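# Move three fridge bottles upright onto cart, close fridge

## Task

Remove all three bottles from the refrigerator and set each one standing upright on the cart's upper tray, then close the refrigerator door completely. It fails if a glass bottle drops any real distance, if the door is swung open or closed violently, or if the robot tips over or finishes leaning. A bottle still gripped or touched by the robot at the end is not counted, and nothing counts as placed if only the robot is holding it there. Finish by releasing everything and backing the robot away.

## Robot and tools

Robot: a Hello Robot Stretch 3 with one arm. It has a two-wheeled base (0.33 m long, 0.34 m wide) that can only drive forward/back or spin in place, a lift carriage on a vertical mast, and a telescoping arm that reaches out to the robot's RIGHT side, ending in a wrist (yaw, pitch, roll) and a two-finger gripper. To move the gripper forward or back you drive the base. Spins pivot about the point between the drive wheels, 0.05 m behind the front edge; with arm retracted and wrist folded the swept radius is 0.28 m, and an unfolded level wrist reaches beyond it. Cameras: head_camera and nav_camera are on the head (aimed by head_pan_rad and head_tilt_rad); wrist_camera is on the gripper.

Frames: the base frame has its origin on the floor midway between the drive wheels, x forward, y left, z up. hand_pose is reported in this frame at the fingertip closing point. The odometry frame is the base frame as it was at the start. Heading is positive to the left, range -3.142 to 3.142.

Tool execute_actions takes "actions", a list run in order (empty list = just report and show images). Each action may have "robot" (a command, a stop, or a queue), "steps" (1 to 450 control steps at 30 per second, default 1) and "until" (ends the action early when all its conditions hold). {"steps": n} alone just waits. A command holds "base", "joints", and/or "contact_limits"; base and joint motions start together and keep running across later actions. "base" holds exactly one offset relative to where the base is when that command begins: translate_m (metres, forward positive, |value| at most 1) or rotate_rad (radians, counter-clockwise/left positive, |value| at most 3.2). "joints" is one dictionary of absolute targets by name; unnamed joints keep their targets. Ranges: lift_m 0 to 1.1 (arm height on the mast); arm_m 0 to 0.52 (extension); wrist_yaw_rad -1.345 to 4.42 (0 along the arm, positive swings toward the front, 3.0 folded over the base); wrist_pitch_rad -1.57 to 0.451 (negative tips the fingers down); wrist_roll_rad -2.911 to 2.911 (0 = fingers side by side); gripper_m -0.089 to 0.179 (larger is wider; the real fingertip gap is about 0.007 less when nearly shut and 0.025 less when fully open, zero below 0.007); head_pan_rad -3.953 to 1.73 (positive left, -1.57 faces along the arm); head_tilt_rad -1.53 to 0.419 (negative down). "contact_limits": {"arm_m": effort percent 1 to 100} makes that arm motion halt once its motor effort reaches the value (negative when retracting). A queue is a list of up to 8 commands or {"pause_s": seconds, max 15} run one after another; the next starts only when the previous ended "done" (gripper or base "off_target" also continues). {"robot": {"stop": true}} brakes everything and clears the queue. Any new command takes over immediately and discards an older queue. An invalid value rejects the whole call.

"until" forms: {"robot": {"status": "ended"}} waits until nothing is moving and no queue runs; {"any": {"status": "ended"}} fires when any one motion ends. You can also compare fields, e.g. {"robot": {"lift_m": [">", 0.3], "base_status": ["!=", "moving"]}}, using =, !=, <, <=, >, >=. Readings and goals compare at three decimals, base values at four; avoid "=" on readings.

Tool zoom_image: {"camera": one of head_camera, nav_camera, wrist_camera, "region": [x0, y0, x1, y1]} in image pixels from the top-left, at most 504 by 504; returns a sharper crop of that camera's latest image.

Tool finished_scene: {"scene": number} ends the current scene irreversibly after a hold; let every motion finish first.

Result lines: base_status shows distance moved so far versus goal; joint_goals, joint_status (moving, done, off_target, contact_stop, time_out, stopped, not_commanded, torque_fault), measured_speeds, refusals count, queue state (idle, running, done, dropped, stopped) and queue_left. "refused:" and "dropped:" lines name the failing goal (counting from 0); "replaced:" only reports how a superseded motion ended. robot.on_its_own appears when the robot itself changed a goal, a joint is slack or powered off, a resting motor shows unusual effort (likely load or pushing), or base_tilt has drifted 3 degrees or more. motor_effort is percent, bracket = recent peak, with sizable fixed error. lidar_m gives 12 distances in 30-degree sectors, first straight ahead and going counter-clockwise, in a plane 0.17 m up; it misses glass and low things. wrist_depth_mm and head_depth_mm are 7x7 grids of median depth. Each result ends with one image per camera.

Speed: the base is fast only with lift_m below 0.30, arm_m below 0.03 and wrist_yaw_rad above 2.54; otherwise it is slow.

Gripping: command gripper_m smaller than the object's width; release by opening at least 0.02 beyond the contact value. Gripper readings and "done" do not confirm a hold; check images. Overly hard squeezing triggers a force reduction and slippery items may slide.

Cautions: fold or unfold the wrist only with lift_m 0.32 to 0.95, wrist_pitch_rad -0.4 and roll near 0; once folded the lift may go down to 0.25. With yaw below -0.4 keep pitch at -0.5 or lower. Arm or lift pushing firmly gives contact_stop and leaves the joint slack; the wrist, head and base never stop on contact. Long hard wrist loading shuts its servo off for 10 s. Pushing with the gripper above about 0.45 m, repeated pushes, driving while holding something fixed, or snagging furniture (especially reversing) can tip the robot: reverse the last move in small steps, pull the gripper free, and lower the lift to about 0.2 if needed. Carry glass bottles low and slowly, open and close the door gently, set bottles down upright before releasing, then open, withdraw and drive clear. Loose objects may occasionally be nudged by outside disturbances.

Each tool is called after "Call:" as name(argument=value, ...), one argument or row to a line, values as JSON.

## Session

I'll start by looking at the scene.

Call:
execute_actions(
  actions=[],
)

Scene clock: 0.00 s.
robot.base_odometry: x=+0.000 y=+0.000 heading=+0.000 (m, m, rad; robot's odometry frame)
robot.turned_by_wheels: +0.000 (rad since the last result)
robot.turned_by_imu: +0.000 (rad since the last result)
robot.base_tilt: forward=-0.2 right=-0.7 (deg)
robot.lidar_m: 1.34 1.18 1.18 3.30 1.56 2.52 2.15 1.18 1.65 1.54 1.25 1.23
robot.head_depth_mm: 1217 1208 1206 1206 1202 1196 1194 / 1312 1295 1299 1294 1287 1286 1291 / 1410 1405 1406 1392 1387 1391 1380 / 1530 1532 1524 1522 1515 1512 1503 / 1679 1670 1658 1659 1662 1645 1643 / 1789 1824 1831 1833 1821 1829 1825 / 1890 2074 2062 2033 2031 2031 1979
robot.base_status: not_commanded
robot.joint_positions: lift_m=+0.332 arm_m=+0.000 wrist_yaw_rad=+2.868 wrist_pitch_rad=-0.398 wrist_roll_rad=+0.002 gripper_m=+0.037 head_pan_rad=+0.003 head_tilt_rad=-0.023
robot.joint_goals: lift_m=+0.332 arm_m=+0.000 wrist_yaw_rad=+2.868 wrist_pitch_rad=-0.398 wrist_roll_rad=+0.002 gripper_m=+0.037 head_pan_rad=+0.003 head_tilt_rad=-0.023
robot.joint_status: lift_m=not_commanded arm_m=not_commanded wrist_yaw_rad=not_commanded wrist_pitch_rad=not_commanded wrist_roll_rad=not_commanded gripper_m=not_commanded head_pan_rad=not_commanded head_tilt_rad=not_commanded
robot.measured_speeds: translate_m=+0.000 rotate_rad=+0.000 lift_m=+0.000 arm_m=+0.000 wrist_yaw_rad=+0.000 wrist_pitch_rad=+0.000 wrist_roll_rad=+0.000 head_pan_rad=+0.000 head_tilt_rad=+0.000
robot: refusals=0 queue=idle queue_left=0
robot.motor_effort: left_wheel=+0 right_wheel=-1 lift_m=+37 arm_m=-1 wrist_yaw_rad=+0 wrist_pitch_rad=+4 wrist_roll_rad=+0 gripper_m=+0 head_pan_rad=+0 head_tilt_rad=+2 (%)
robot.hand_pose: x=+0.0401 y=+0.0730 z=+0.3491 quat_wxyz=(+0.234, +0.706, +0.044, +0.667) (m; robot's base frame)
robot.wrist_depth_mm: - - - - - - - / - - - - - - - / - - - - - - - / 906 905 917 917 915 919 942 / 712 - 735 718 763 742 743 / 600 - 620 589 - 613 625 / 514 515 - 512 504 526 524
pictures: head_camera (sideways: a quarter turn clockwise sets it upright), nav_camera (sideways: a quarter turn counterclockwise sets it upright), wrist_camera
Images, in order (width x height): head_camera 896x504, nav_camera 672x504, wrist_camera 644x364.

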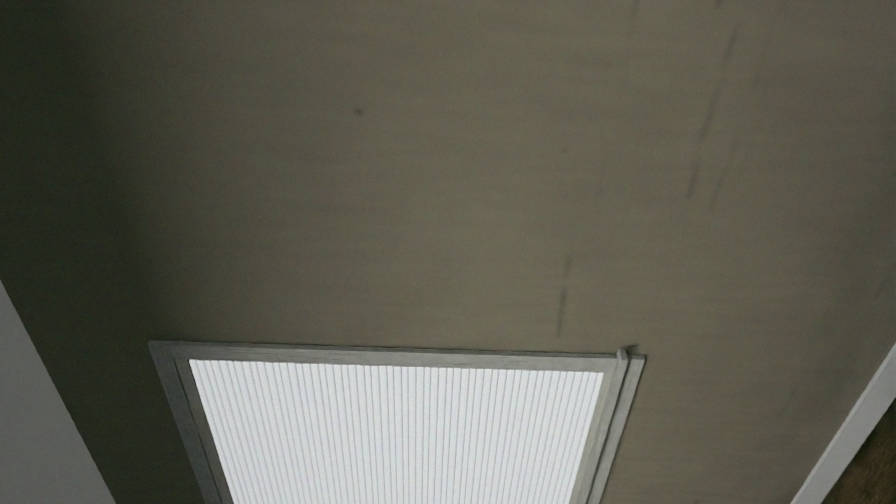

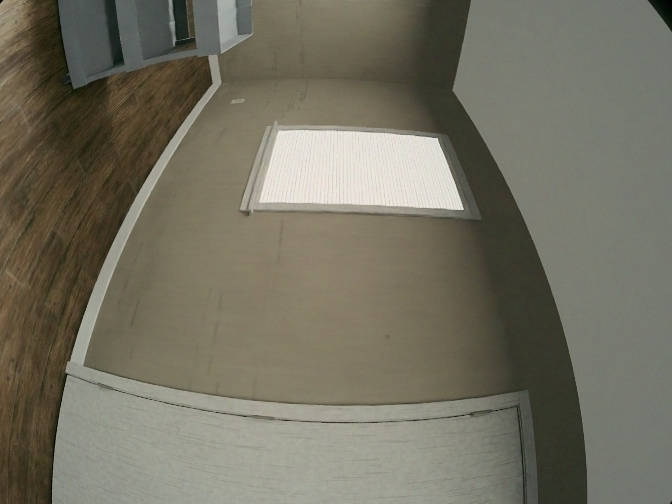

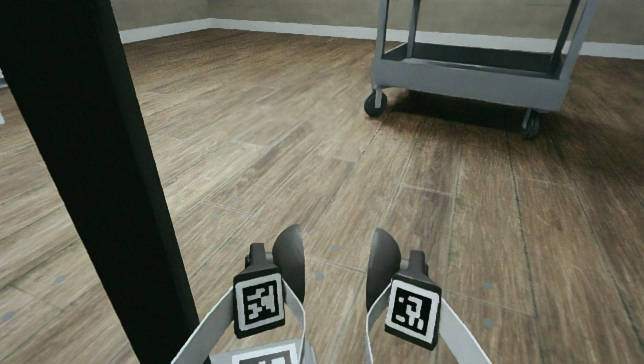

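Call:
execute_actions(
  actions=[
    {"robot": {"joints": {"head_pan_rad": 1.2, "head_tilt_rad": -0.5}}, "steps": 200, "until": {"robot": {"status": "ended"}}},
  ],
)

Scene clock: 7.70 s.
robot.base_odometry: x=+0.000 y=+0.000 heading=+0.000 (m, m, rad; robot's odometry frame)
robot.turned_by_wheels: +0.000 (rad since the last result)
robot.turned_by_imu: +0.000 (rad since the last result)
robot.base_tilt: forward=-0.2 right=-0.7 (deg)
robot.lidar_m: 1.34 1.18 1.18 3.30 1.56 2.52 2.16 1.19 1.64 1.53 1.25 1.23
robot.head_depth_mm: 2524 2703 2875 1540 1481 1494 1296 / 2582 2808 1610 1620 1598 1504 1298 / 2669 2896 1652 1614 1660 1546 1296 / 2723 2956 3222 2636 1951 1578 1290 / 2853 3047 3356 2826 2008 1576 1291 / 2928 3154 3526 2792 2018 1574 1295 / 3001 3260 3613 2784 2021 1573 1287
robot.base_status: not_commanded
robot.joint_positions: lift_m=+0.332 arm_m=+0.000 wrist_yaw_rad=+2.868 wrist_pitch_rad=-0.398 wrist_roll_rad=+0.002 gripper_m=+0.037 head_pan_rad=+1.193 head_tilt_rad=-0.494
robot.joint_goals: lift_m=+0.332 arm_m=+0.000 wrist_yaw_rad=+2.868 wrist_pitch_rad=-0.398 wrist_roll_rad=+0.002 gripper_m=+0.037 head_pan_rad=+1.200 head_tilt_rad=-0.500
robot.joint_status: lift_m=not_commanded arm_m=not_commanded wrist_yaw_rad=not_commanded wrist_pitch_rad=not_commanded wrist_roll_rad=not_commanded gripper_m=not_commanded head_pan_rad=done head_tilt_rad=done
robot.measured_speeds: translate_m=+0.000 rotate_rad=+0.000 lift_m=+0.000 arm_m=+0.000 wrist_yaw_rad=+0.000 wrist_pitch_rad=+0.000 wrist_roll_rad=+0.000 head_pan_rad=+0.000 head_tilt_rad=+0.000
robot: refusals=0 queue=done queue_left=0
robot.motor_effort: left_wheel=+0(0) right_wheel=-1(1) lift_m=+37(38) arm_m=+0(1) wrist_yaw_rad=+0(0) wrist_pitch_rad=+4(5) wrist_roll_rad=+0(0) gripper_m=+0(0) head_pan_rad=+2(36) head_tilt_rad=-2(25) (%)
robot.hand_pose: x=+0.0401 y=+0.0730 z=+0.3491 quat_wxyz=(+0.234, +0.706, +0.044, +0.667) (m; robot's base frame)
robot.wrist_depth_mm: - - - - - - - / - - - - - - - / - - - - - - - / 909 923 902 937 921 932 935 / 722 - 720 726 774 739 742 / 596 - 622 611 - 616 618 / 511 512 - 520 501 527 516
pictures: head_camera (sideways: a quarter turn clockwise sets it upright), nav_camera (sideways: a quarter turn counterclockwise sets it upright), wrist_camera
camera_calibration (this result's frames):
head_camera: T_world_to_cam=[[-0.146519, -0.458445, -0.876562, 1.16775], [-0.939147, 0.342792, -0.0223007, 0.0424334], [0.310702, 0.819952, -0.480773, 0.584296], [0, 0, 0, 1]] pos_world=[0.0294074, 0.041708, 1.30546]
nav_camera: T_world_to_cam=[[0.150087, 0.43182, 0.889385, -1.11873], [0.943619, -0.331031, 0.0014845, 0.043339], [0.295055, 0.839018, -0.457157, 0.547777], [0, 0, 0, 1]] pos_world=[-0.0346123, 0.0378419, 1.24534]
wrist_camera: T_world_to_cam=[[0.974378, -0.22344, 0.0257462, -0.0290134], [-0.0914449, -0.498128, -0.862268, 0.386125], [0.20549, 0.83782, -0.505798, 0.272696], [0, 0, 0, 1]] pos_world=[0.00754285, -0.0426126, 0.471619]
Images, in order (width x height): head_camera 896x504, nav_camera 672x504, wrist_camera 644x364.

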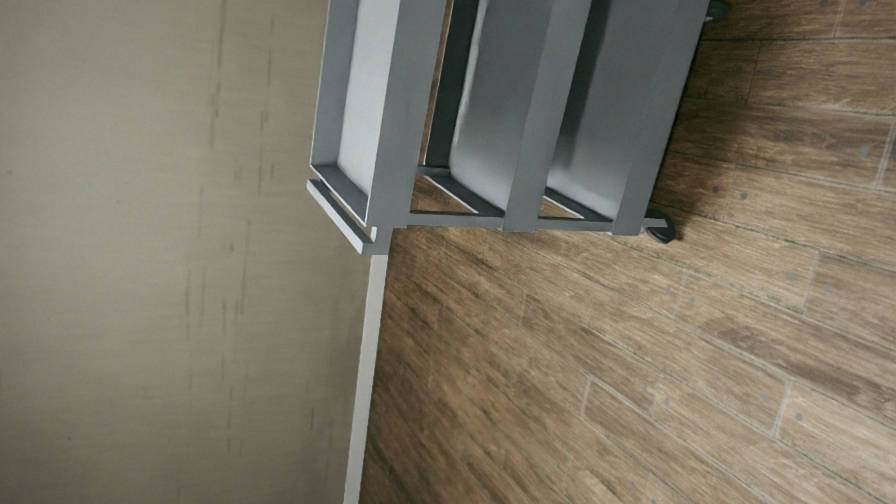

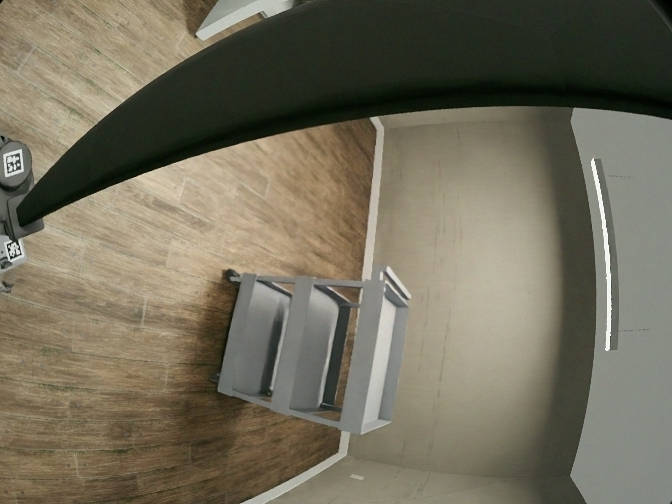

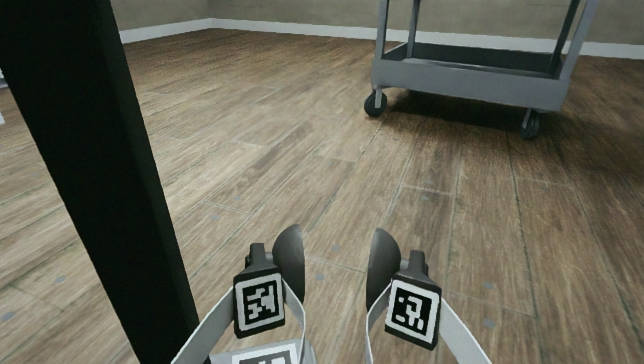

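Call:
execute_actions(
  actions=[
    {"robot": {"joints": {"head_pan_rad": -3.3, "head_tilt_rad": -0.5}}, "steps": 300, "until": {"robot": {"status": "ended"}}},
  ],
)

Scene clock: 16.67 s.
robot.base_odometry: x=+0.000 y=+0.000 heading=+0.000 (m, m, rad; robot's odometry frame)
robot.turned_by_wheels: +0.000 (rad since the last result)
robot.turned_by_imu: +0.000 (rad since the last result)
robot.base_tilt: forward=-0.2 right=-0.7 (deg)
robot.lidar_m: 1.34 1.18 1.18 3.31 1.56 2.52 2.15 1.18 1.64 1.54 1.25 1.23
robot.head_depth_mm: 2091 2236 2413 2547 2028 1581 1295 / 2193 2351 2570 2666 2025 1580 1298 / 2314 2482 2702 2800 2030 1580 1299 / 2429 2625 2884 2805 2017 1578 1288 / 2446 2622 2866 2771 2032 1578 1291 / 2093 2242 2408 2524 2016 1570 1290 / 1880 1976 2089 2240 2003 1569 1285
robot.base_status: not_commanded
robot.joint_positions: lift_m=+0.332 arm_m=+0.000 wrist_yaw_rad=+2.868 wrist_pitch_rad=-0.398 wrist_roll_rad=+0.002 gripper_m=+0.037 head_pan_rad=-3.293 head_tilt_rad=-0.494
robot.joint_goals: lift_m=+0.332 arm_m=+0.000 wrist_yaw_rad=+2.868 wrist_pitch_rad=-0.398 wrist_roll_rad=+0.002 gripper_m=+0.037 head_pan_rad=-3.300 head_tilt_rad=-0.500
robot.joint_status: lift_m=not_commanded arm_m=not_commanded wrist_yaw_rad=not_commanded wrist_pitch_rad=not_commanded wrist_roll_rad=not_commanded gripper_m=not_commanded head_pan_rad=done head_tilt_rad=done
robot.measured_speeds: translate_m=+0.000 rotate_rad=+0.000 lift_m=+0.000 arm_m=+0.000 wrist_yaw_rad=+0.000 wrist_pitch_rad=+0.000 wrist_roll_rad=+0.000 head_pan_rad=+0.000 head_tilt_rad=+0.000
robot: refusals=0 queue=done queue_left=0
robot.motor_effort: left_wheel=+0(0) right_wheel=-1(1) lift_m=+38(38) arm_m=-1(1) wrist_yaw_rad=+0(0) wrist_pitch_rad=+5(4) wrist_roll_rad=+0(0) gripper_m=+0(0) head_pan_rad=-3(36) head_tilt_rad=-3(3) (%)
robot.hand_pose: x=+0.0401 y=+0.0730 z=+0.3491 quat_wxyz=(+0.234, +0.706, +0.044, +0.667) (m; robot's base frame)
robot.wrist_depth_mm: - - - - - - - / - - - - - - - / - - - - - - - / 897 910 919 928 914 927 944 / 727 - 713 733 763 734 740 / 614 - 624 608 - 618 613 / 510 516 - 523 502 524 523
pictures: head_camera (sideways: a quarter turn clockwise sets it upright), nav_camera (sideways: a quarter turn counterclockwise sets it upright), wrist_camera
camera_calibration (this result's frames):
head_camera: T_world_to_cam=[[0.479976, -0.0396997, -0.876383, 1.16369], [-0.122765, -0.992185, -0.0222902, 0.0374398], [-0.868649, 0.118288, -0.481099, 0.591915], [0, 0, 0, 1]] pos_world=[-0.039783, 0.0133293, 1.30545]
nav_camera: T_world_to_cam=[[-0.45484, 0.0491656, 0.889215, -1.11482], [0.110307, 0.993896, 0.00146937, 0.0484419], [-0.883715, 0.098755, -0.457488, 0.555398], [0, 0, 0, 1]] pos_world=[-0.0215943, -0.0481838, 1.24533]
wrist_camera: T_world_to_cam=[[0.974378, -0.22344, 0.025746, -0.0290133], [-0.0914451, -0.498128, -0.862268, 0.386125], [0.20549, 0.83782, -0.505797, 0.272696], [0, 0, 0, 1]] pos_world=[0.00754286, -0.0426126, 0.471619]
Images, in order (width x height): head_camera 896x504, nav_camera 672x504, wrist_camera 644x364.

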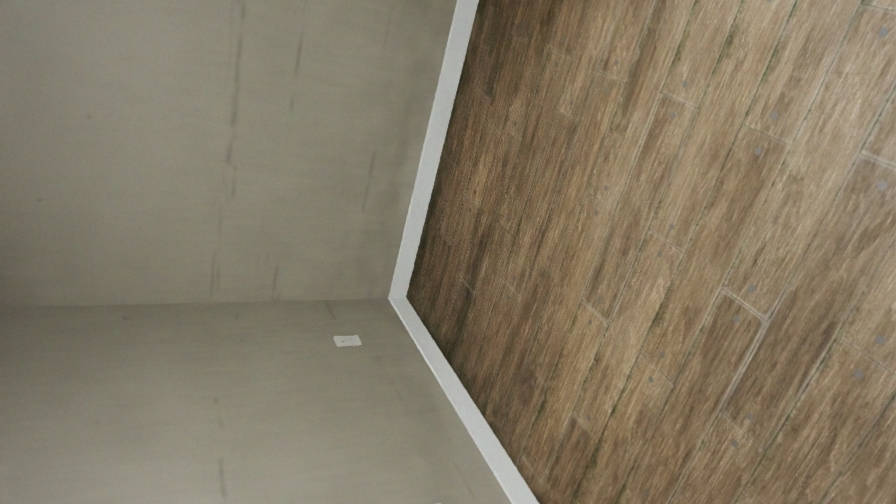

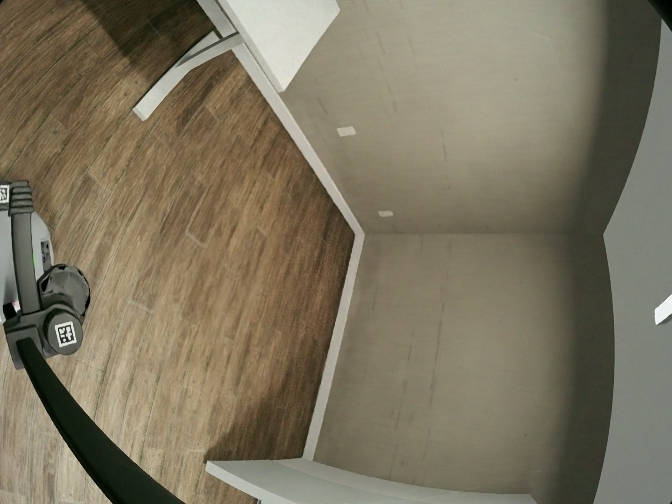

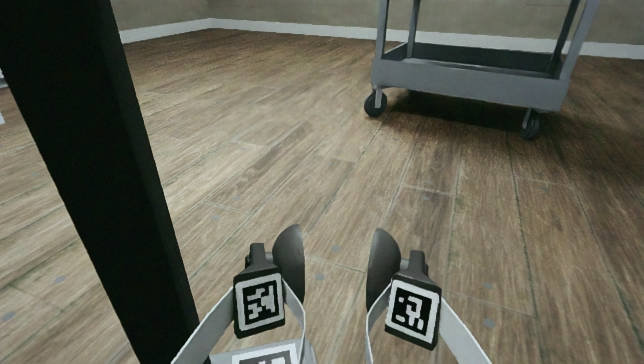

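Call:
execute_actions(
  actions=[
    {"robot": {"joints": {"head_pan_rad": -3.9, "head_tilt_rad": -0.4}}, "steps": 300, "until": {"robot": {"status": "ended"}}},
  ],
)

Scene clock: 30.50 s.
robot.base_odometry: x=+0.000 y=+0.000 heading=+0.000 (m, m, rad; robot's odometry frame)
robot.turned_by_wheels: +0.000 (rad since the last result)
robot.turned_by_imu: +0.000 (rad since the last result)
robot.base_tilt: forward=-0.2 right=-0.7 (deg)
robot.lidar_m: 1.34 1.18 1.18 3.31 1.56 2.52 2.15 1.18 1.65 1.53 1.25 1.23
robot.head_depth_mm: - - - - - - - / 1392 1415 1432 1574 - - - / 2106 2260 2349 2383 2087 1727 1376 / 2143 2307 2470 2690 2282 1715 1372 / 2119 2283 2476 2653 2259 1714 1368 / 2105 2258 2453 2636 2254 1703 1358 / 2083 2241 2396 2617 2247 1693 1369
robot.base_status: not_commanded
robot.joint_positions: lift_m=+0.332 arm_m=+0.000 wrist_yaw_rad=+2.868 wrist_pitch_rad=-0.398 wrist_roll_rad=+0.002 gripper_m=+0.037 head_pan_rad=-3.893 head_tilt_rad=-0.409
robot.joint_goals: lift_m=+0.332 arm_m=+0.000 wrist_yaw_rad=+2.868 wrist_pitch_rad=-0.398 wrist_roll_rad=+0.002 gripper_m=+0.037 head_pan_rad=-3.900 head_tilt_rad=-0.400
robot.joint_status: lift_m=not_commanded arm_m=not_commanded wrist_yaw_rad=not_commanded wrist_pitch_rad=not_commanded wrist_roll_rad=not_commanded gripper_m=not_commanded head_pan_rad=done head_tilt_rad=done
robot.measured_speeds: translate_m=+0.000 rotate_rad=+0.000 lift_m=+0.000 arm_m=+0.000 wrist_yaw_rad=+0.000 wrist_pitch_rad=+0.000 wrist_roll_rad=+0.000 head_pan_rad=+0.000 head_tilt_rad=+0.000
robot: refusals=0 queue=done queue_left=0
robot.motor_effort: left_wheel=+0(1) right_wheel=-1(1) lift_m=+37(37) arm_m=-1(0) wrist_yaw_rad=+0(0) wrist_pitch_rad=+5(4) wrist_roll_rad=+0(0) gripper_m=+0(0) head_pan_rad=-3(30) head_tilt_rad=+3(13) (%)
robot.hand_pose: x=+0.0401 y=+0.0730 z=+0.3491 quat_wxyz=(+0.234, +0.706, +0.044, +0.667) (m; robot's base frame)
robot.wrist_depth_mm: - - - - - - - / - - - - - - - / - - - - - - - / 894 908 904 893 932 931 945 / 717 - 732 730 762 738 737 / 599 - 629 608 - 602 612 / 514 517 - 520 507 523 522
pictures: head_camera (sideways: a quarter turn clockwise sets it upright), nav_camera (sideways: a quarter turn counterclockwise sets it upright), wrist_camera
camera_calibration (this result's frames):
head_camera: T_world_to_cam=[[0.318107, -0.251845, -0.913992, 1.21374], [-0.663009, -0.748208, -0.0245902, 0.0437323], [-0.677663, 0.613807, -0.404985, 0.491707], [0, 0, 0, 1]] pos_world=[-0.0238937, 0.0365828, 1.30956]
nav_camera: T_world_to_cam=[[-0.291282, 0.244779, 0.924791, -1.16223], [0.652435, 0.757829, 0.0049114, 0.0406534], [-0.699631, 0.604796, -0.380444, 0.45402], [0, 0, 0, 1]] pos_world=[-0.047415, -0.0209077, 1.24735]
wrist_camera: T_world_to_cam=[[0.974378, -0.22344, 0.0257462, -0.0290134], [-0.0914448, -0.498128, -0.862268, 0.386125], [0.20549, 0.83782, -0.505797, 0.272695], [0, 0, 0, 1]] pos_world=[0.00754285, -0.0426126, 0.471619]
Images, in order (width x height): head_camera 896x504, nav_camera 672x504, wrist_camera 644x364.

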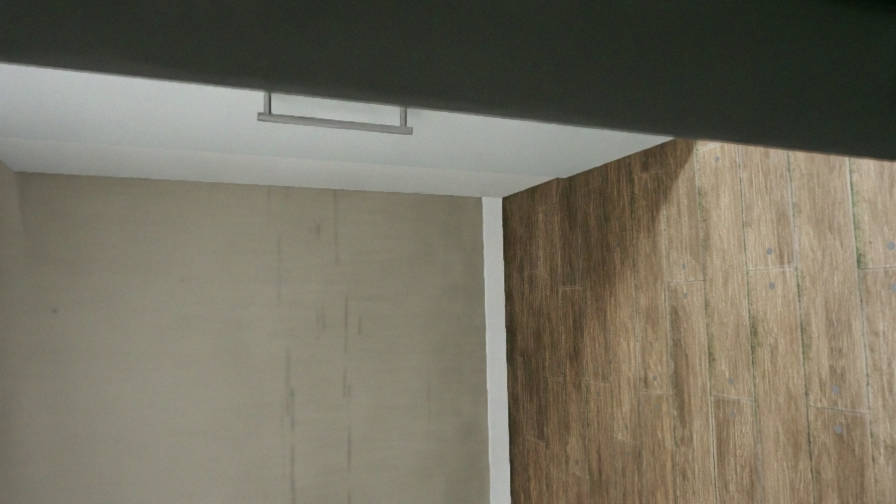

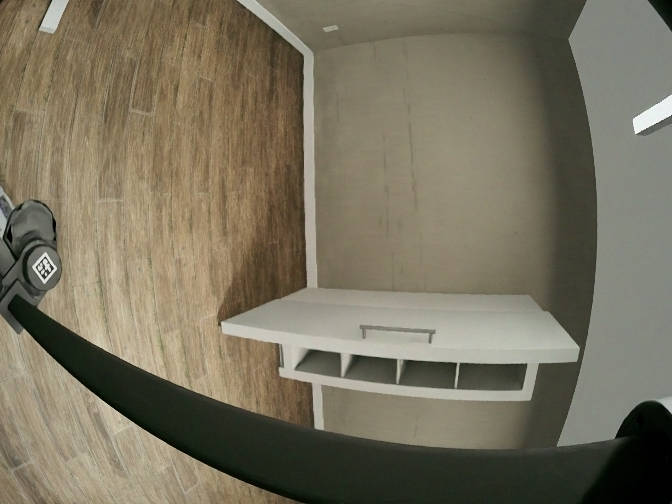

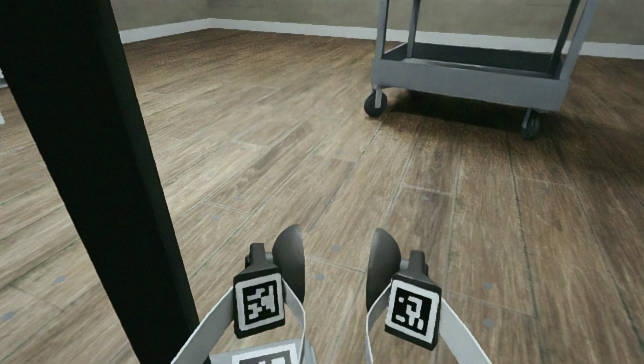

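Call:
execute_actions(
  actions=[
    {"robot": [{"joints": {"lift_m": 0.28, "head_pan_rad": 0.9, "head_tilt_rad": -0.45}}, {"base": {"rotate_rad": 1.2}}], "steps": 400, "until": {"robot": {"status": "ended"}}},
  ],
)

Scene clock: 67.50 s.
robot.base_odometry: x=+0.000 y=+0.000 heading=+1.200 (m, m, rad; robot's odometry frame)
robot.turned_by_wheels: +1.200 (rad since the last result)
robot.turned_by_imu: +1.217 (rad since the last result)
robot.base_tilt: forward=-0.2 right=-0.7 (deg)
robot.lidar_m: 1.18 2.96 1.41 2.52 1.93 1.18 1.64 1.47 1.24 1.23 1.43 1.18
robot.head_depth_mm: 2600 2872 3162 3136 2176 1669 1339 / 2501 2730 3017 3132 2174 1652 1337 / 1929 2093 2309 2770 2188 1655 1339 / 2053 2171 2275 2377 1977 1650 1344 / 1317 1418 1517 1802 1961 1635 1345 / 2041 2216 2417 2626 2147 1646 1331 / 2057 2198 2346 2547 2131 1644 1321
robot.base_status: done (rotate_rad +1.1999 of +1.2000)
robot.joint_positions: lift_m=+0.281 arm_m=+0.000 wrist_yaw_rad=+2.868 wrist_pitch_rad=-0.399 wrist_roll_rad=+0.002 gripper_m=+0.037 head_pan_rad=+0.893 head_tilt_rad=-0.445
robot.joint_goals: lift_m=+0.280 arm_m=+0.000 wrist_yaw_rad=+2.868 wrist_pitch_rad=-0.399 wrist_roll_rad=+0.002 gripper_m=+0.037 head_pan_rad=+0.900 head_tilt_rad=-0.450
robot.joint_status: lift_m=done arm_m=not_commanded wrist_yaw_rad=not_commanded wrist_pitch_rad=not_commanded wrist_roll_rad=not_commanded gripper_m=not_commanded head_pan_rad=done head_tilt_rad=done
robot.measured_speeds: translate_m=+0.000 rotate_rad=+0.000 lift_m=+0.000 arm_m=+0.000 wrist_yaw_rad=+0.000 wrist_pitch_rad=+0.000 wrist_roll_rad=+0.000 head_pan_rad=+0.000 head_tilt_rad=+0.000
robot: refusals=0 queue=done queue_left=0
robot.motor_effort: left_wheel=-1(10) right_wheel=+0(6) lift_m=+20(36) arm_m=-1(1) wrist_yaw_rad=+0(0) wrist_pitch_rad=+5(5) wrist_roll_rad=+0(0) gripper_m=+0(0) head_pan_rad=+3(38) head_tilt_rad=-2(7) (%)
robot.hand_pose: x=+0.0401 y=+0.0729 z=+0.2976 quat_wxyz=(+0.234, +0.706, +0.044, +0.667) (m; robot's base frame)
robot.wrist_depth_mm: - - - - - - - / - - - - - - - / - - - - - - - / 791 809 808 807 822 832 845 / 630 - 638 644 669 652 660 / 528 - 560 536 - 536 538 / 460 - - 462 447 460 460
pictures: head_camera (sideways: a quarter turn clockwise sets it upright), nav_camera (sideways: a quarter turn counterclockwise sets it upright), wrist_camera
camera_calibration (this result's frames):
head_camera: T_world_to_cam=[[-0.248407, -0.361216, -0.898787, 1.19736], [-0.795313, 0.605738, -0.0236327, 0.0432916], [0.552966, 0.708946, -0.437749, 0.526835], [0, 0, 0, 1]] pos_world=[0.0405415, 0.0327845, 1.30782]
nav_camera: T_world_to_cam=[[0.24358, 0.334262, 0.91046, -1.1468], [0.803682, -0.595049, 0.00345027, 0.0416332], [0.542922, 0.73088, -0.413582, 0.489563], [0, 0, 0, 1]] pos_world=[-0.0199181, 0.0502916, 1.24644]
wrist_camera: T_world_to_cam=[[0.97438, -0.223432, 0.02573, -0.0276851], [-0.0915228, -0.498405, -0.8621, 0.341709], [0.205445, 0.837657, -0.506085, 0.246816], [0, 0, 0, 1]] pos_world=[0.00754294, -0.0426233, 0.42021]
Images, in order (width x height): head_camera 896x504, nav_camera 672x504, wrist_camera 644x364.

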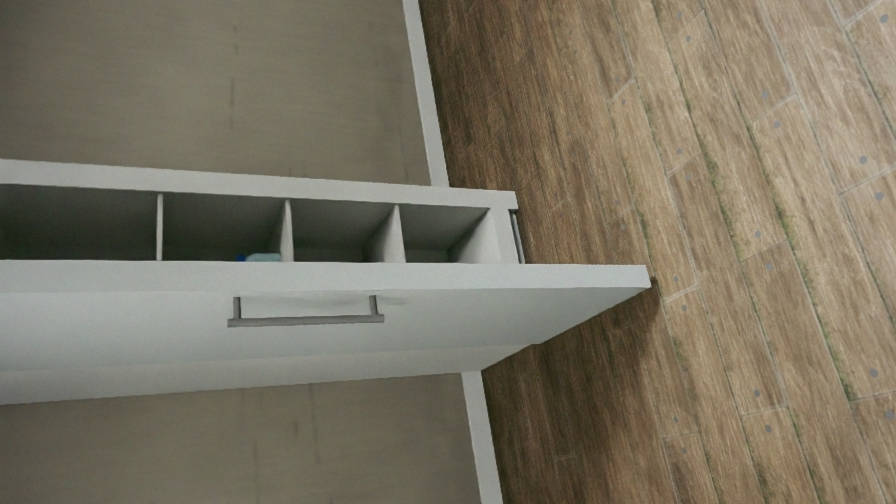

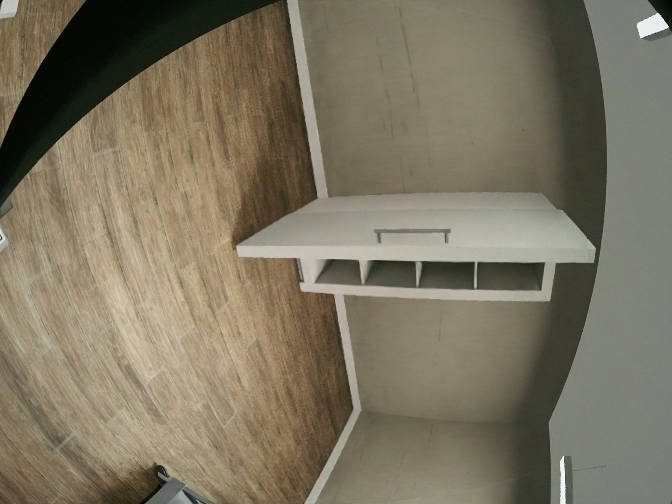

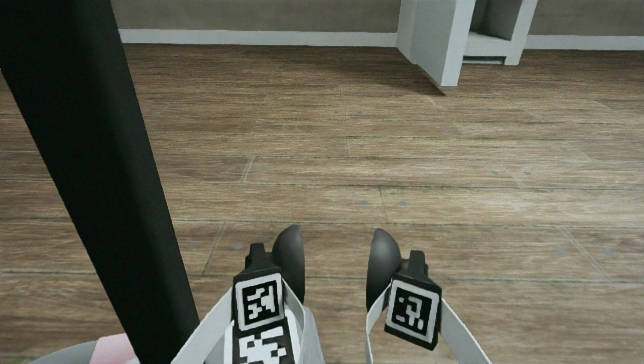

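Call:
execute_actions(
  actions=[
    {"robot": [{"base": {"rotate_rad": 0.66}, "joints": {"head_pan_rad": 0.5, "head_tilt_rad": -0.35}}, {"base": {"translate_m": 1.0}}], "steps": 400, "until": {"robot": {"status": "ended"}}},
  ],
)

Scene clock: 193.97 s.
robot.base_odometry: x=-0.285 y=+0.959 heading=+1.860 (m, m, rad; robot's odometry frame)
robot.turned_by_wheels: +0.660 (rad since the last result)
robot.turned_by_imu: +0.674 (rad since the last result)
robot.base_tilt: forward=-0.2 right=-0.8 (deg)
robot.lidar_m: 1.90 0.69 0.55 2.17 2.27 1.85 2.21 2.04 0.95 0.78 2.51 2.53
robot.head_depth_mm: 1512 1619 1748 1871 2046 1826 1437 / 1102 1113 1184 1278 1382 1690 1430 / 1368 1447 1533 1557 1487 1586 1433 / 1370 1442 1544 1663 1494 1604 1429 / 1351 1418 1523 1534 1488 1571 1431 / 949 940 900 862 826 787 752 / 443 449 477 507 542 592 663
robot.base_status: done (translate_m +1.0000 of +1.0000)
robot.joint_positions: lift_m=+0.281 arm_m=+0.000 wrist_yaw_rad=+2.868 wrist_pitch_rad=-0.399 wrist_roll_rad=+0.002 gripper_m=+0.037 head_pan_rad=+0.507 head_tilt_rad=-0.359
robot.joint_goals: lift_m=+0.280 arm_m=+0.000 wrist_yaw_rad=+2.868 wrist_pitch_rad=-0.399 wrist_roll_rad=+0.002 gripper_m=+0.037 head_pan_rad=+0.500 head_tilt_rad=-0.350
robot.joint_status: lift_m=done arm_m=not_commanded wrist_yaw_rad=not_commanded wrist_pitch_rad=not_commanded wrist_roll_rad=not_commanded gripper_m=not_commanded head_pan_rad=done head_tilt_rad=done
robot.measured_speeds: translate_m=+0.000 rotate_rad=+0.000 lift_m=+0.000 arm_m=+0.000 wrist_yaw_rad=+0.000 wrist_pitch_rad=+0.000 wrist_roll_rad=+0.000 head_pan_rad=+0.000 head_tilt_rad=+0.000
robot: refusals=0 queue=done queue_left=0
robot.motor_effort: left_wheel=-2(10) right_wheel=+0(4) lift_m=+21(21) arm_m=-1(2) wrist_yaw_rad=+0(0) wrist_pitch_rad=+5(5) wrist_roll_rad=+0(0) gripper_m=+0(0) head_pan_rad=-3(26) head_tilt_rad=+3(12) (%)
robot.hand_pose: x=+0.0401 y=+0.0729 z=+0.2976 quat_wxyz=(+0.234, +0.706, +0.044, +0.667) (m; robot's base frame)
robot.wrist_depth_mm: - - - - - 503 - / - - - - - 553 - / - - - - - 759 989 / 799 801 811 829 777 802 828 / 637 - 655 649 679 652 672 / 537 - 551 542 - 541 546 / 465 - - 457 449 461 465
pictures: head_camera (sideways: a quarter turn clockwise sets it upright), nav_camera (sideways: a quarter turn counterclockwise sets it upright), wrist_camera
camera_calibration (this result's frames):
head_camera: T_world_to_cam=[[-0.296674, -0.202534, -0.933255, 1.24263], [-0.506838, 0.861653, -0.0258754, 0.0444545], [0.809382, 0.465333, -0.358282, 0.421859], [0, 0, 0, 1]] pos_world=[0.0497433, 0.0170667, 1.31199]
nav_camera: T_world_to_cam=[[0.281249, 0.178935, 0.942805, -1.18924], [0.520099, -0.854078, 0.00694388, 0.0388142], [0.806471, 0.488399, -0.333272, 0.383443], [0, 0, 0, 1]] pos_world=[0.00504919, 0.0586731, 1.24874]
wrist_camera: T_world_to_cam=[[0.974381, -0.223429, 0.0257224, -0.0276821], [-0.091559, -0.498533, -0.862022, 0.341645], [0.205424, 0.837582, -0.506218, 0.246858], [0, 0, 0, 1]] pos_world=[0.00754302, -0.0426278, 0.420182]
Images, in order (width x height): head_camera 896x504, nav_camera 672x504, wrist_camera 644x364.

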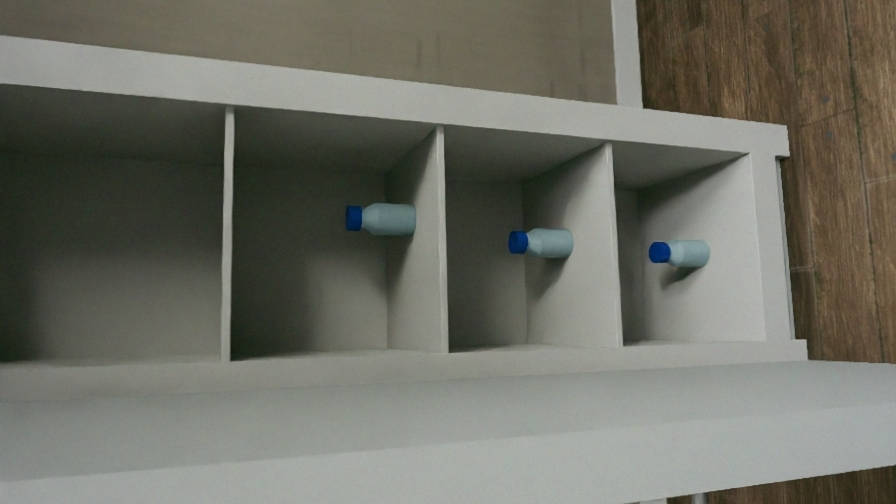

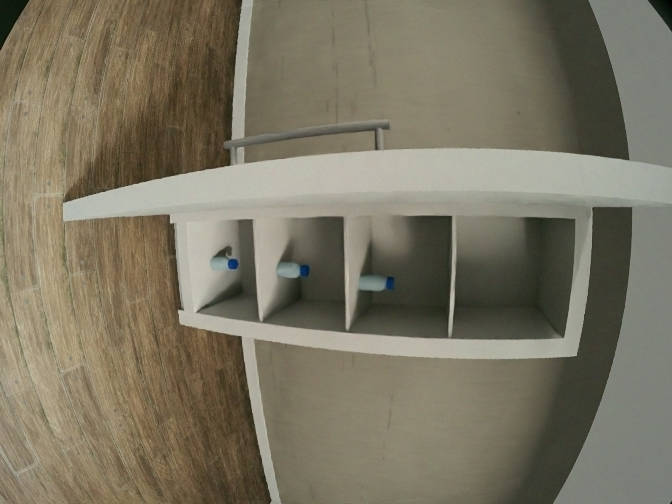

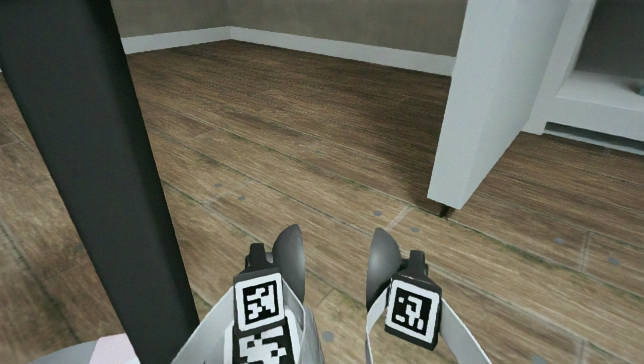

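Call:
zoom_image(
  camera="head_camera",
  region=[320, 100, 824, 384],
)

Region (320, 100, 824, 384) of head_camera's 896x504 image, scaled by 1.000; it fills the top 284 rows of this view, and the rest is white.

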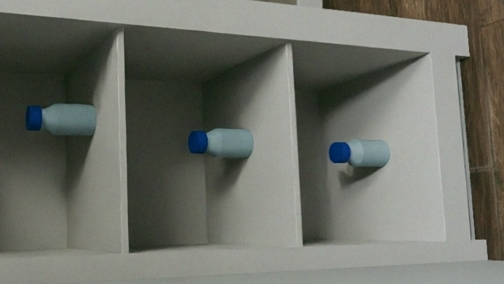

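Call:
zoom_image(
  camera="head_camera",
  region=[330, 180, 460, 260],
)

Call:
zoom_image(
  camera="head_camera",
  region=[490, 200, 620, 280],
)

Call:
zoom_image(
  camera="head_camera",
  region=[630, 215, 760, 295],
)

Region (330, 180, 460, 260) of head_camera's 896x504 image, scaled by 3.877, with more detail than that image has; it fills the top 310 rows of this view, and the rest is white.

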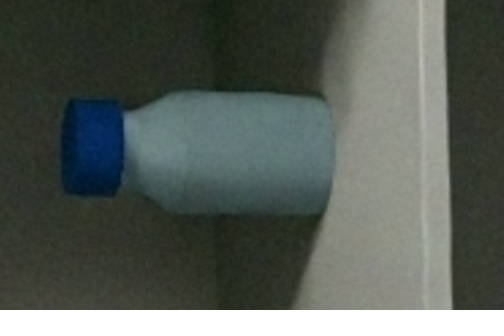

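Region (490, 200, 620, 280) of head_camera's 896x504 image, scaled by 3.877, with more detail than that image has; it fills the top 310 rows of this view, and the rest is white.

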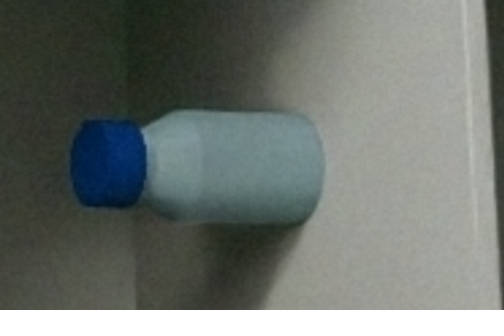

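Region (630, 215, 760, 295) of head_camera's 896x504 image, scaled by 3.877, with more detail than that image has; it fills the top 310 rows of this view, and the rest is white.

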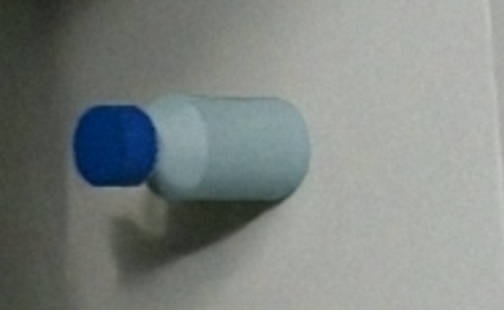

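Call:
zoom_image(
  camera="wrist_camera",
  region=[400, 60, 644, 240],
)

Region (400, 60, 644, 240) of wrist_camera's 644x364 image, scaled by 2.066; it fills the top 372 rows of this view, and the rest is white.

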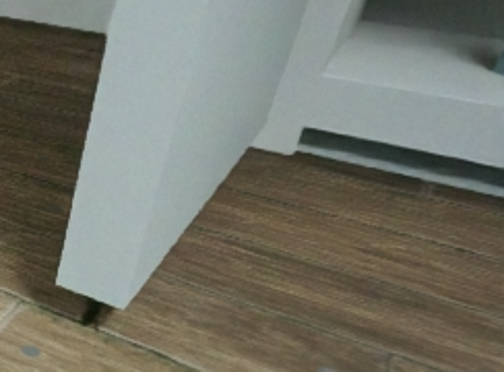

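Call:
execute_actions(
  actions=[
    {"robot": [{"base": {"rotate_rad": 0.16}, "joints": {"head_pan_rad": -1.57, "head_tilt_rad": -0.45}}, {"base": {"translate_m": 0.56}}, {"base": {"rotate_rad": 2.02}}], "steps": 450, "until": {"robot": {"status": "ended"}}},
  ],
)

Scene clock: 321.60 s.
robot.base_odometry: x=-0.528 y=+1.463 heading=-2.243 (m, m, rad; robot's odometry frame)
robot.turned_by_wheels: +2.180 (rad since the last result)
robot.turned_by_imu: +2.211 (rad since the last result)
robot.base_tilt: forward=-0.2 right=-0.7 (deg)
robot.lidar_m: 0.35 2.29 2.66 1.44 1.18 2.37 2.24 1.90 1.32 0.70 0.53 0.37
robot.head_depth_mm: 557 616 1199 1335 1465 1589 1344 / 567 608 655 706 790 1500 1308 / 906 964 1044 883 1015 970 1023 / 923 994 1070 890 1248 1035 1211 / 925 995 1084 888 1242 1033 1186 / 918 991 1078 935 1216 1029 1199 / 901 935 946 879 958 957 1014
robot.base_status: done (rotate_rad +2.0199 of +2.0200)
robot.joint_positions: lift_m=+0.281 arm_m=+0.001 wrist_yaw_rad=+2.868 wrist_pitch_rad=-0.399 wrist_roll_rad=+0.002 gripper_m=+0.037 head_pan_rad=-1.563 head_tilt_rad=-0.445
robot.joint_goals: lift_m=+0.280 arm_m=+0.001 wrist_yaw_rad=+2.868 wrist_pitch_rad=-0.399 wrist_roll_rad=+0.002 gripper_m=+0.037 head_pan_rad=-1.570 head_tilt_rad=-0.450
robot.joint_status: lift_m=done arm_m=not_commanded wrist_yaw_rad=not_commanded wrist_pitch_rad=not_commanded wrist_roll_rad=not_commanded gripper_m=not_commanded head_pan_rad=done head_tilt_rad=done
robot.measured_speeds: translate_m=+0.000 rotate_rad=+0.000 lift_m=+0.000 arm_m=+0.000 wrist_yaw_rad=+0.000 wrist_pitch_rad=+0.000 wrist_roll_rad=+0.000 head_pan_rad=+0.000 head_tilt_rad=+0.000
robot: refusals=0 queue=done queue_left=0
robot.motor_effort: left_wheel=-2(10) right_wheel=+0(5) lift_m=+20(20) arm_m=-2(2) wrist_yaw_rad=+0(0) wrist_pitch_rad=+5(5) wrist_roll_rad=+0(0) gripper_m=+0(0) head_pan_rad=-3(36) head_tilt_rad=-2(11) (%)
robot.hand_pose: x=+0.0401 y=+0.0729 z=+0.2976 quat_wxyz=(+0.234, +0.706, +0.044, +0.667) (m; robot's base frame)
robot.wrist_depth_mm: - - - - - - - / - - - - - - - / - - - - - - - / 793 802 805 834 819 815 841 / 631 - 656 645 669 645 654 / 530 - 556 531 - 544 548 / 462 - - 457 446 461 466
pictures: head_camera (sideways: a quarter turn clockwise sets it upright), nav_camera (sideways: a quarter turn counterclockwise sets it upright), wrist_camera
camera_calibration (this result's frames):
head_camera: T_world_to_cam=[[-0.0363132, 0.436701, -0.898874, 1.19618], [0.999128, 0.0344262, -0.0236381, 0.0323525], [0.020622, -0.898948, -0.43757, 0.529849], [0, 0, 0, 1]] pos_world=[0.000186393, -0.04718, 1.30783]
nav_camera: T_world_to_cam=[[0.02299, -0.412775, 0.910543, -1.14556], [-0.998841, -0.0480029, 0.00345833, 0.0526182], [0.0422812, -0.909567, -0.413401, 0.492381], [0, 0, 0, 1]] pos_world=[0.0580751, -0.0224785, 1.24645]
wrist_camera: T_world_to_cam=[[0.974381, -0.223427, 0.0257184, -0.0276857], [-0.0915773, -0.498596, -0.861983, 0.341606], [0.205414, 0.837545, -0.506284, 0.2469], [0, 0, 0, 1]] pos_world=[0.00754309, -0.0426521, 0.420172]
Images, in order (width x height): head_camera 896x504, nav_camera 672x504, wrist_camera 644x364.

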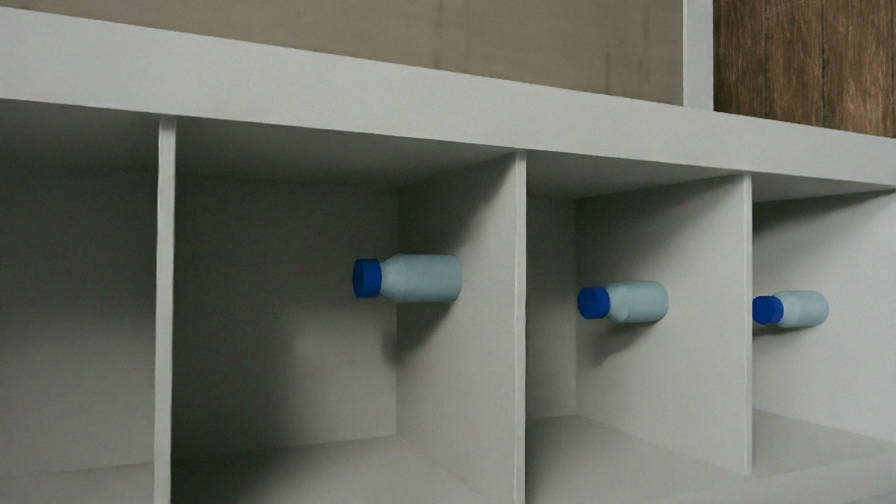

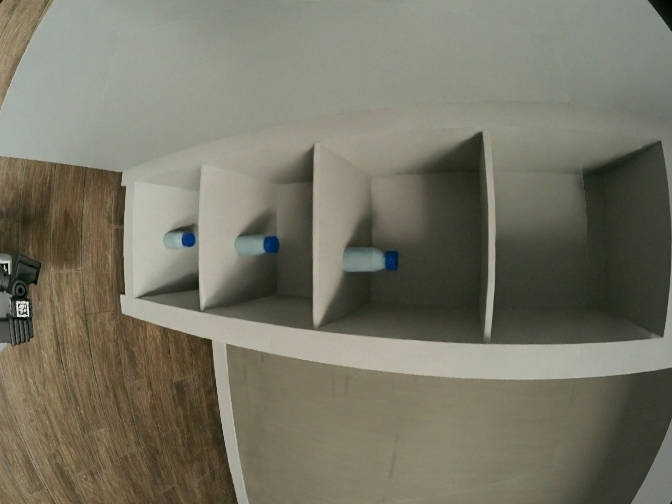

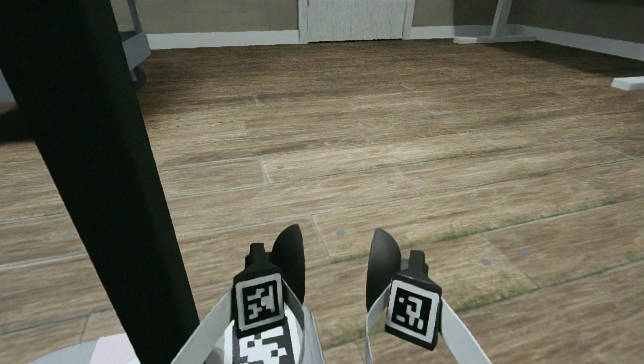

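Call:
zoom_image(
  camera="head_camera",
  region=[340, 230, 540, 330],
)

Call:
zoom_image(
  camera="head_camera",
  region=[560, 250, 760, 350],
)

Call:
zoom_image(
  camera="head_camera",
  region=[696, 260, 896, 360],
)

Region (340, 230, 540, 330) of head_camera's 896x504 image, scaled by 2.520, with more detail than that image has.

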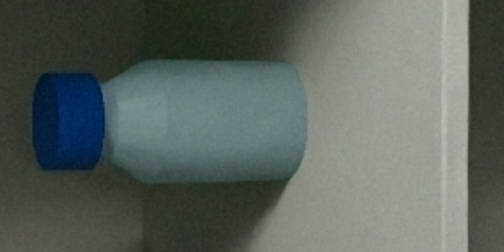

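Region (560, 250, 760, 350) of head_camera's 896x504 image, scaled by 2.520, with more detail than that image has.

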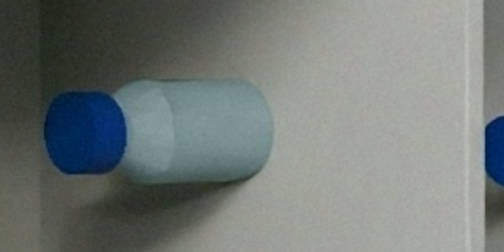

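Region (696, 260, 896, 360) of head_camera's 896x504 image, scaled by 2.520, with more detail than that image has.

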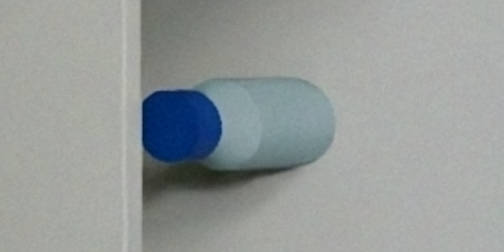

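Call:
zoom_image(
  camera="head_camera",
  region=[480, 140, 580, 220],
)

Call:
zoom_image(
  camera="head_camera",
  region=[480, 424, 580, 504],
)

Region (480, 140, 580, 220) of head_camera's 896x504 image, scaled by 5.040, with more detail than that image has; it fills the top 403 rows of this view, and the rest is white.

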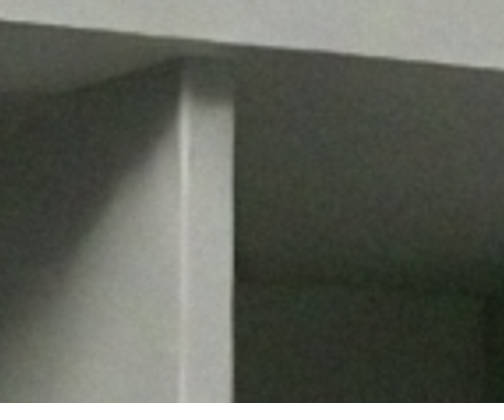

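Region (480, 424, 580, 504) of head_camera's 896x504 image, scaled by 5.040, with more detail than that image has; it fills the top 403 rows of this view, and the rest is white.

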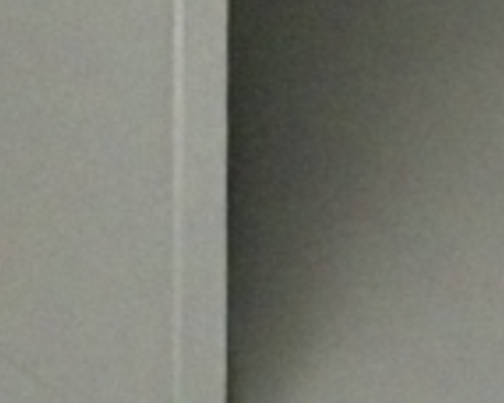

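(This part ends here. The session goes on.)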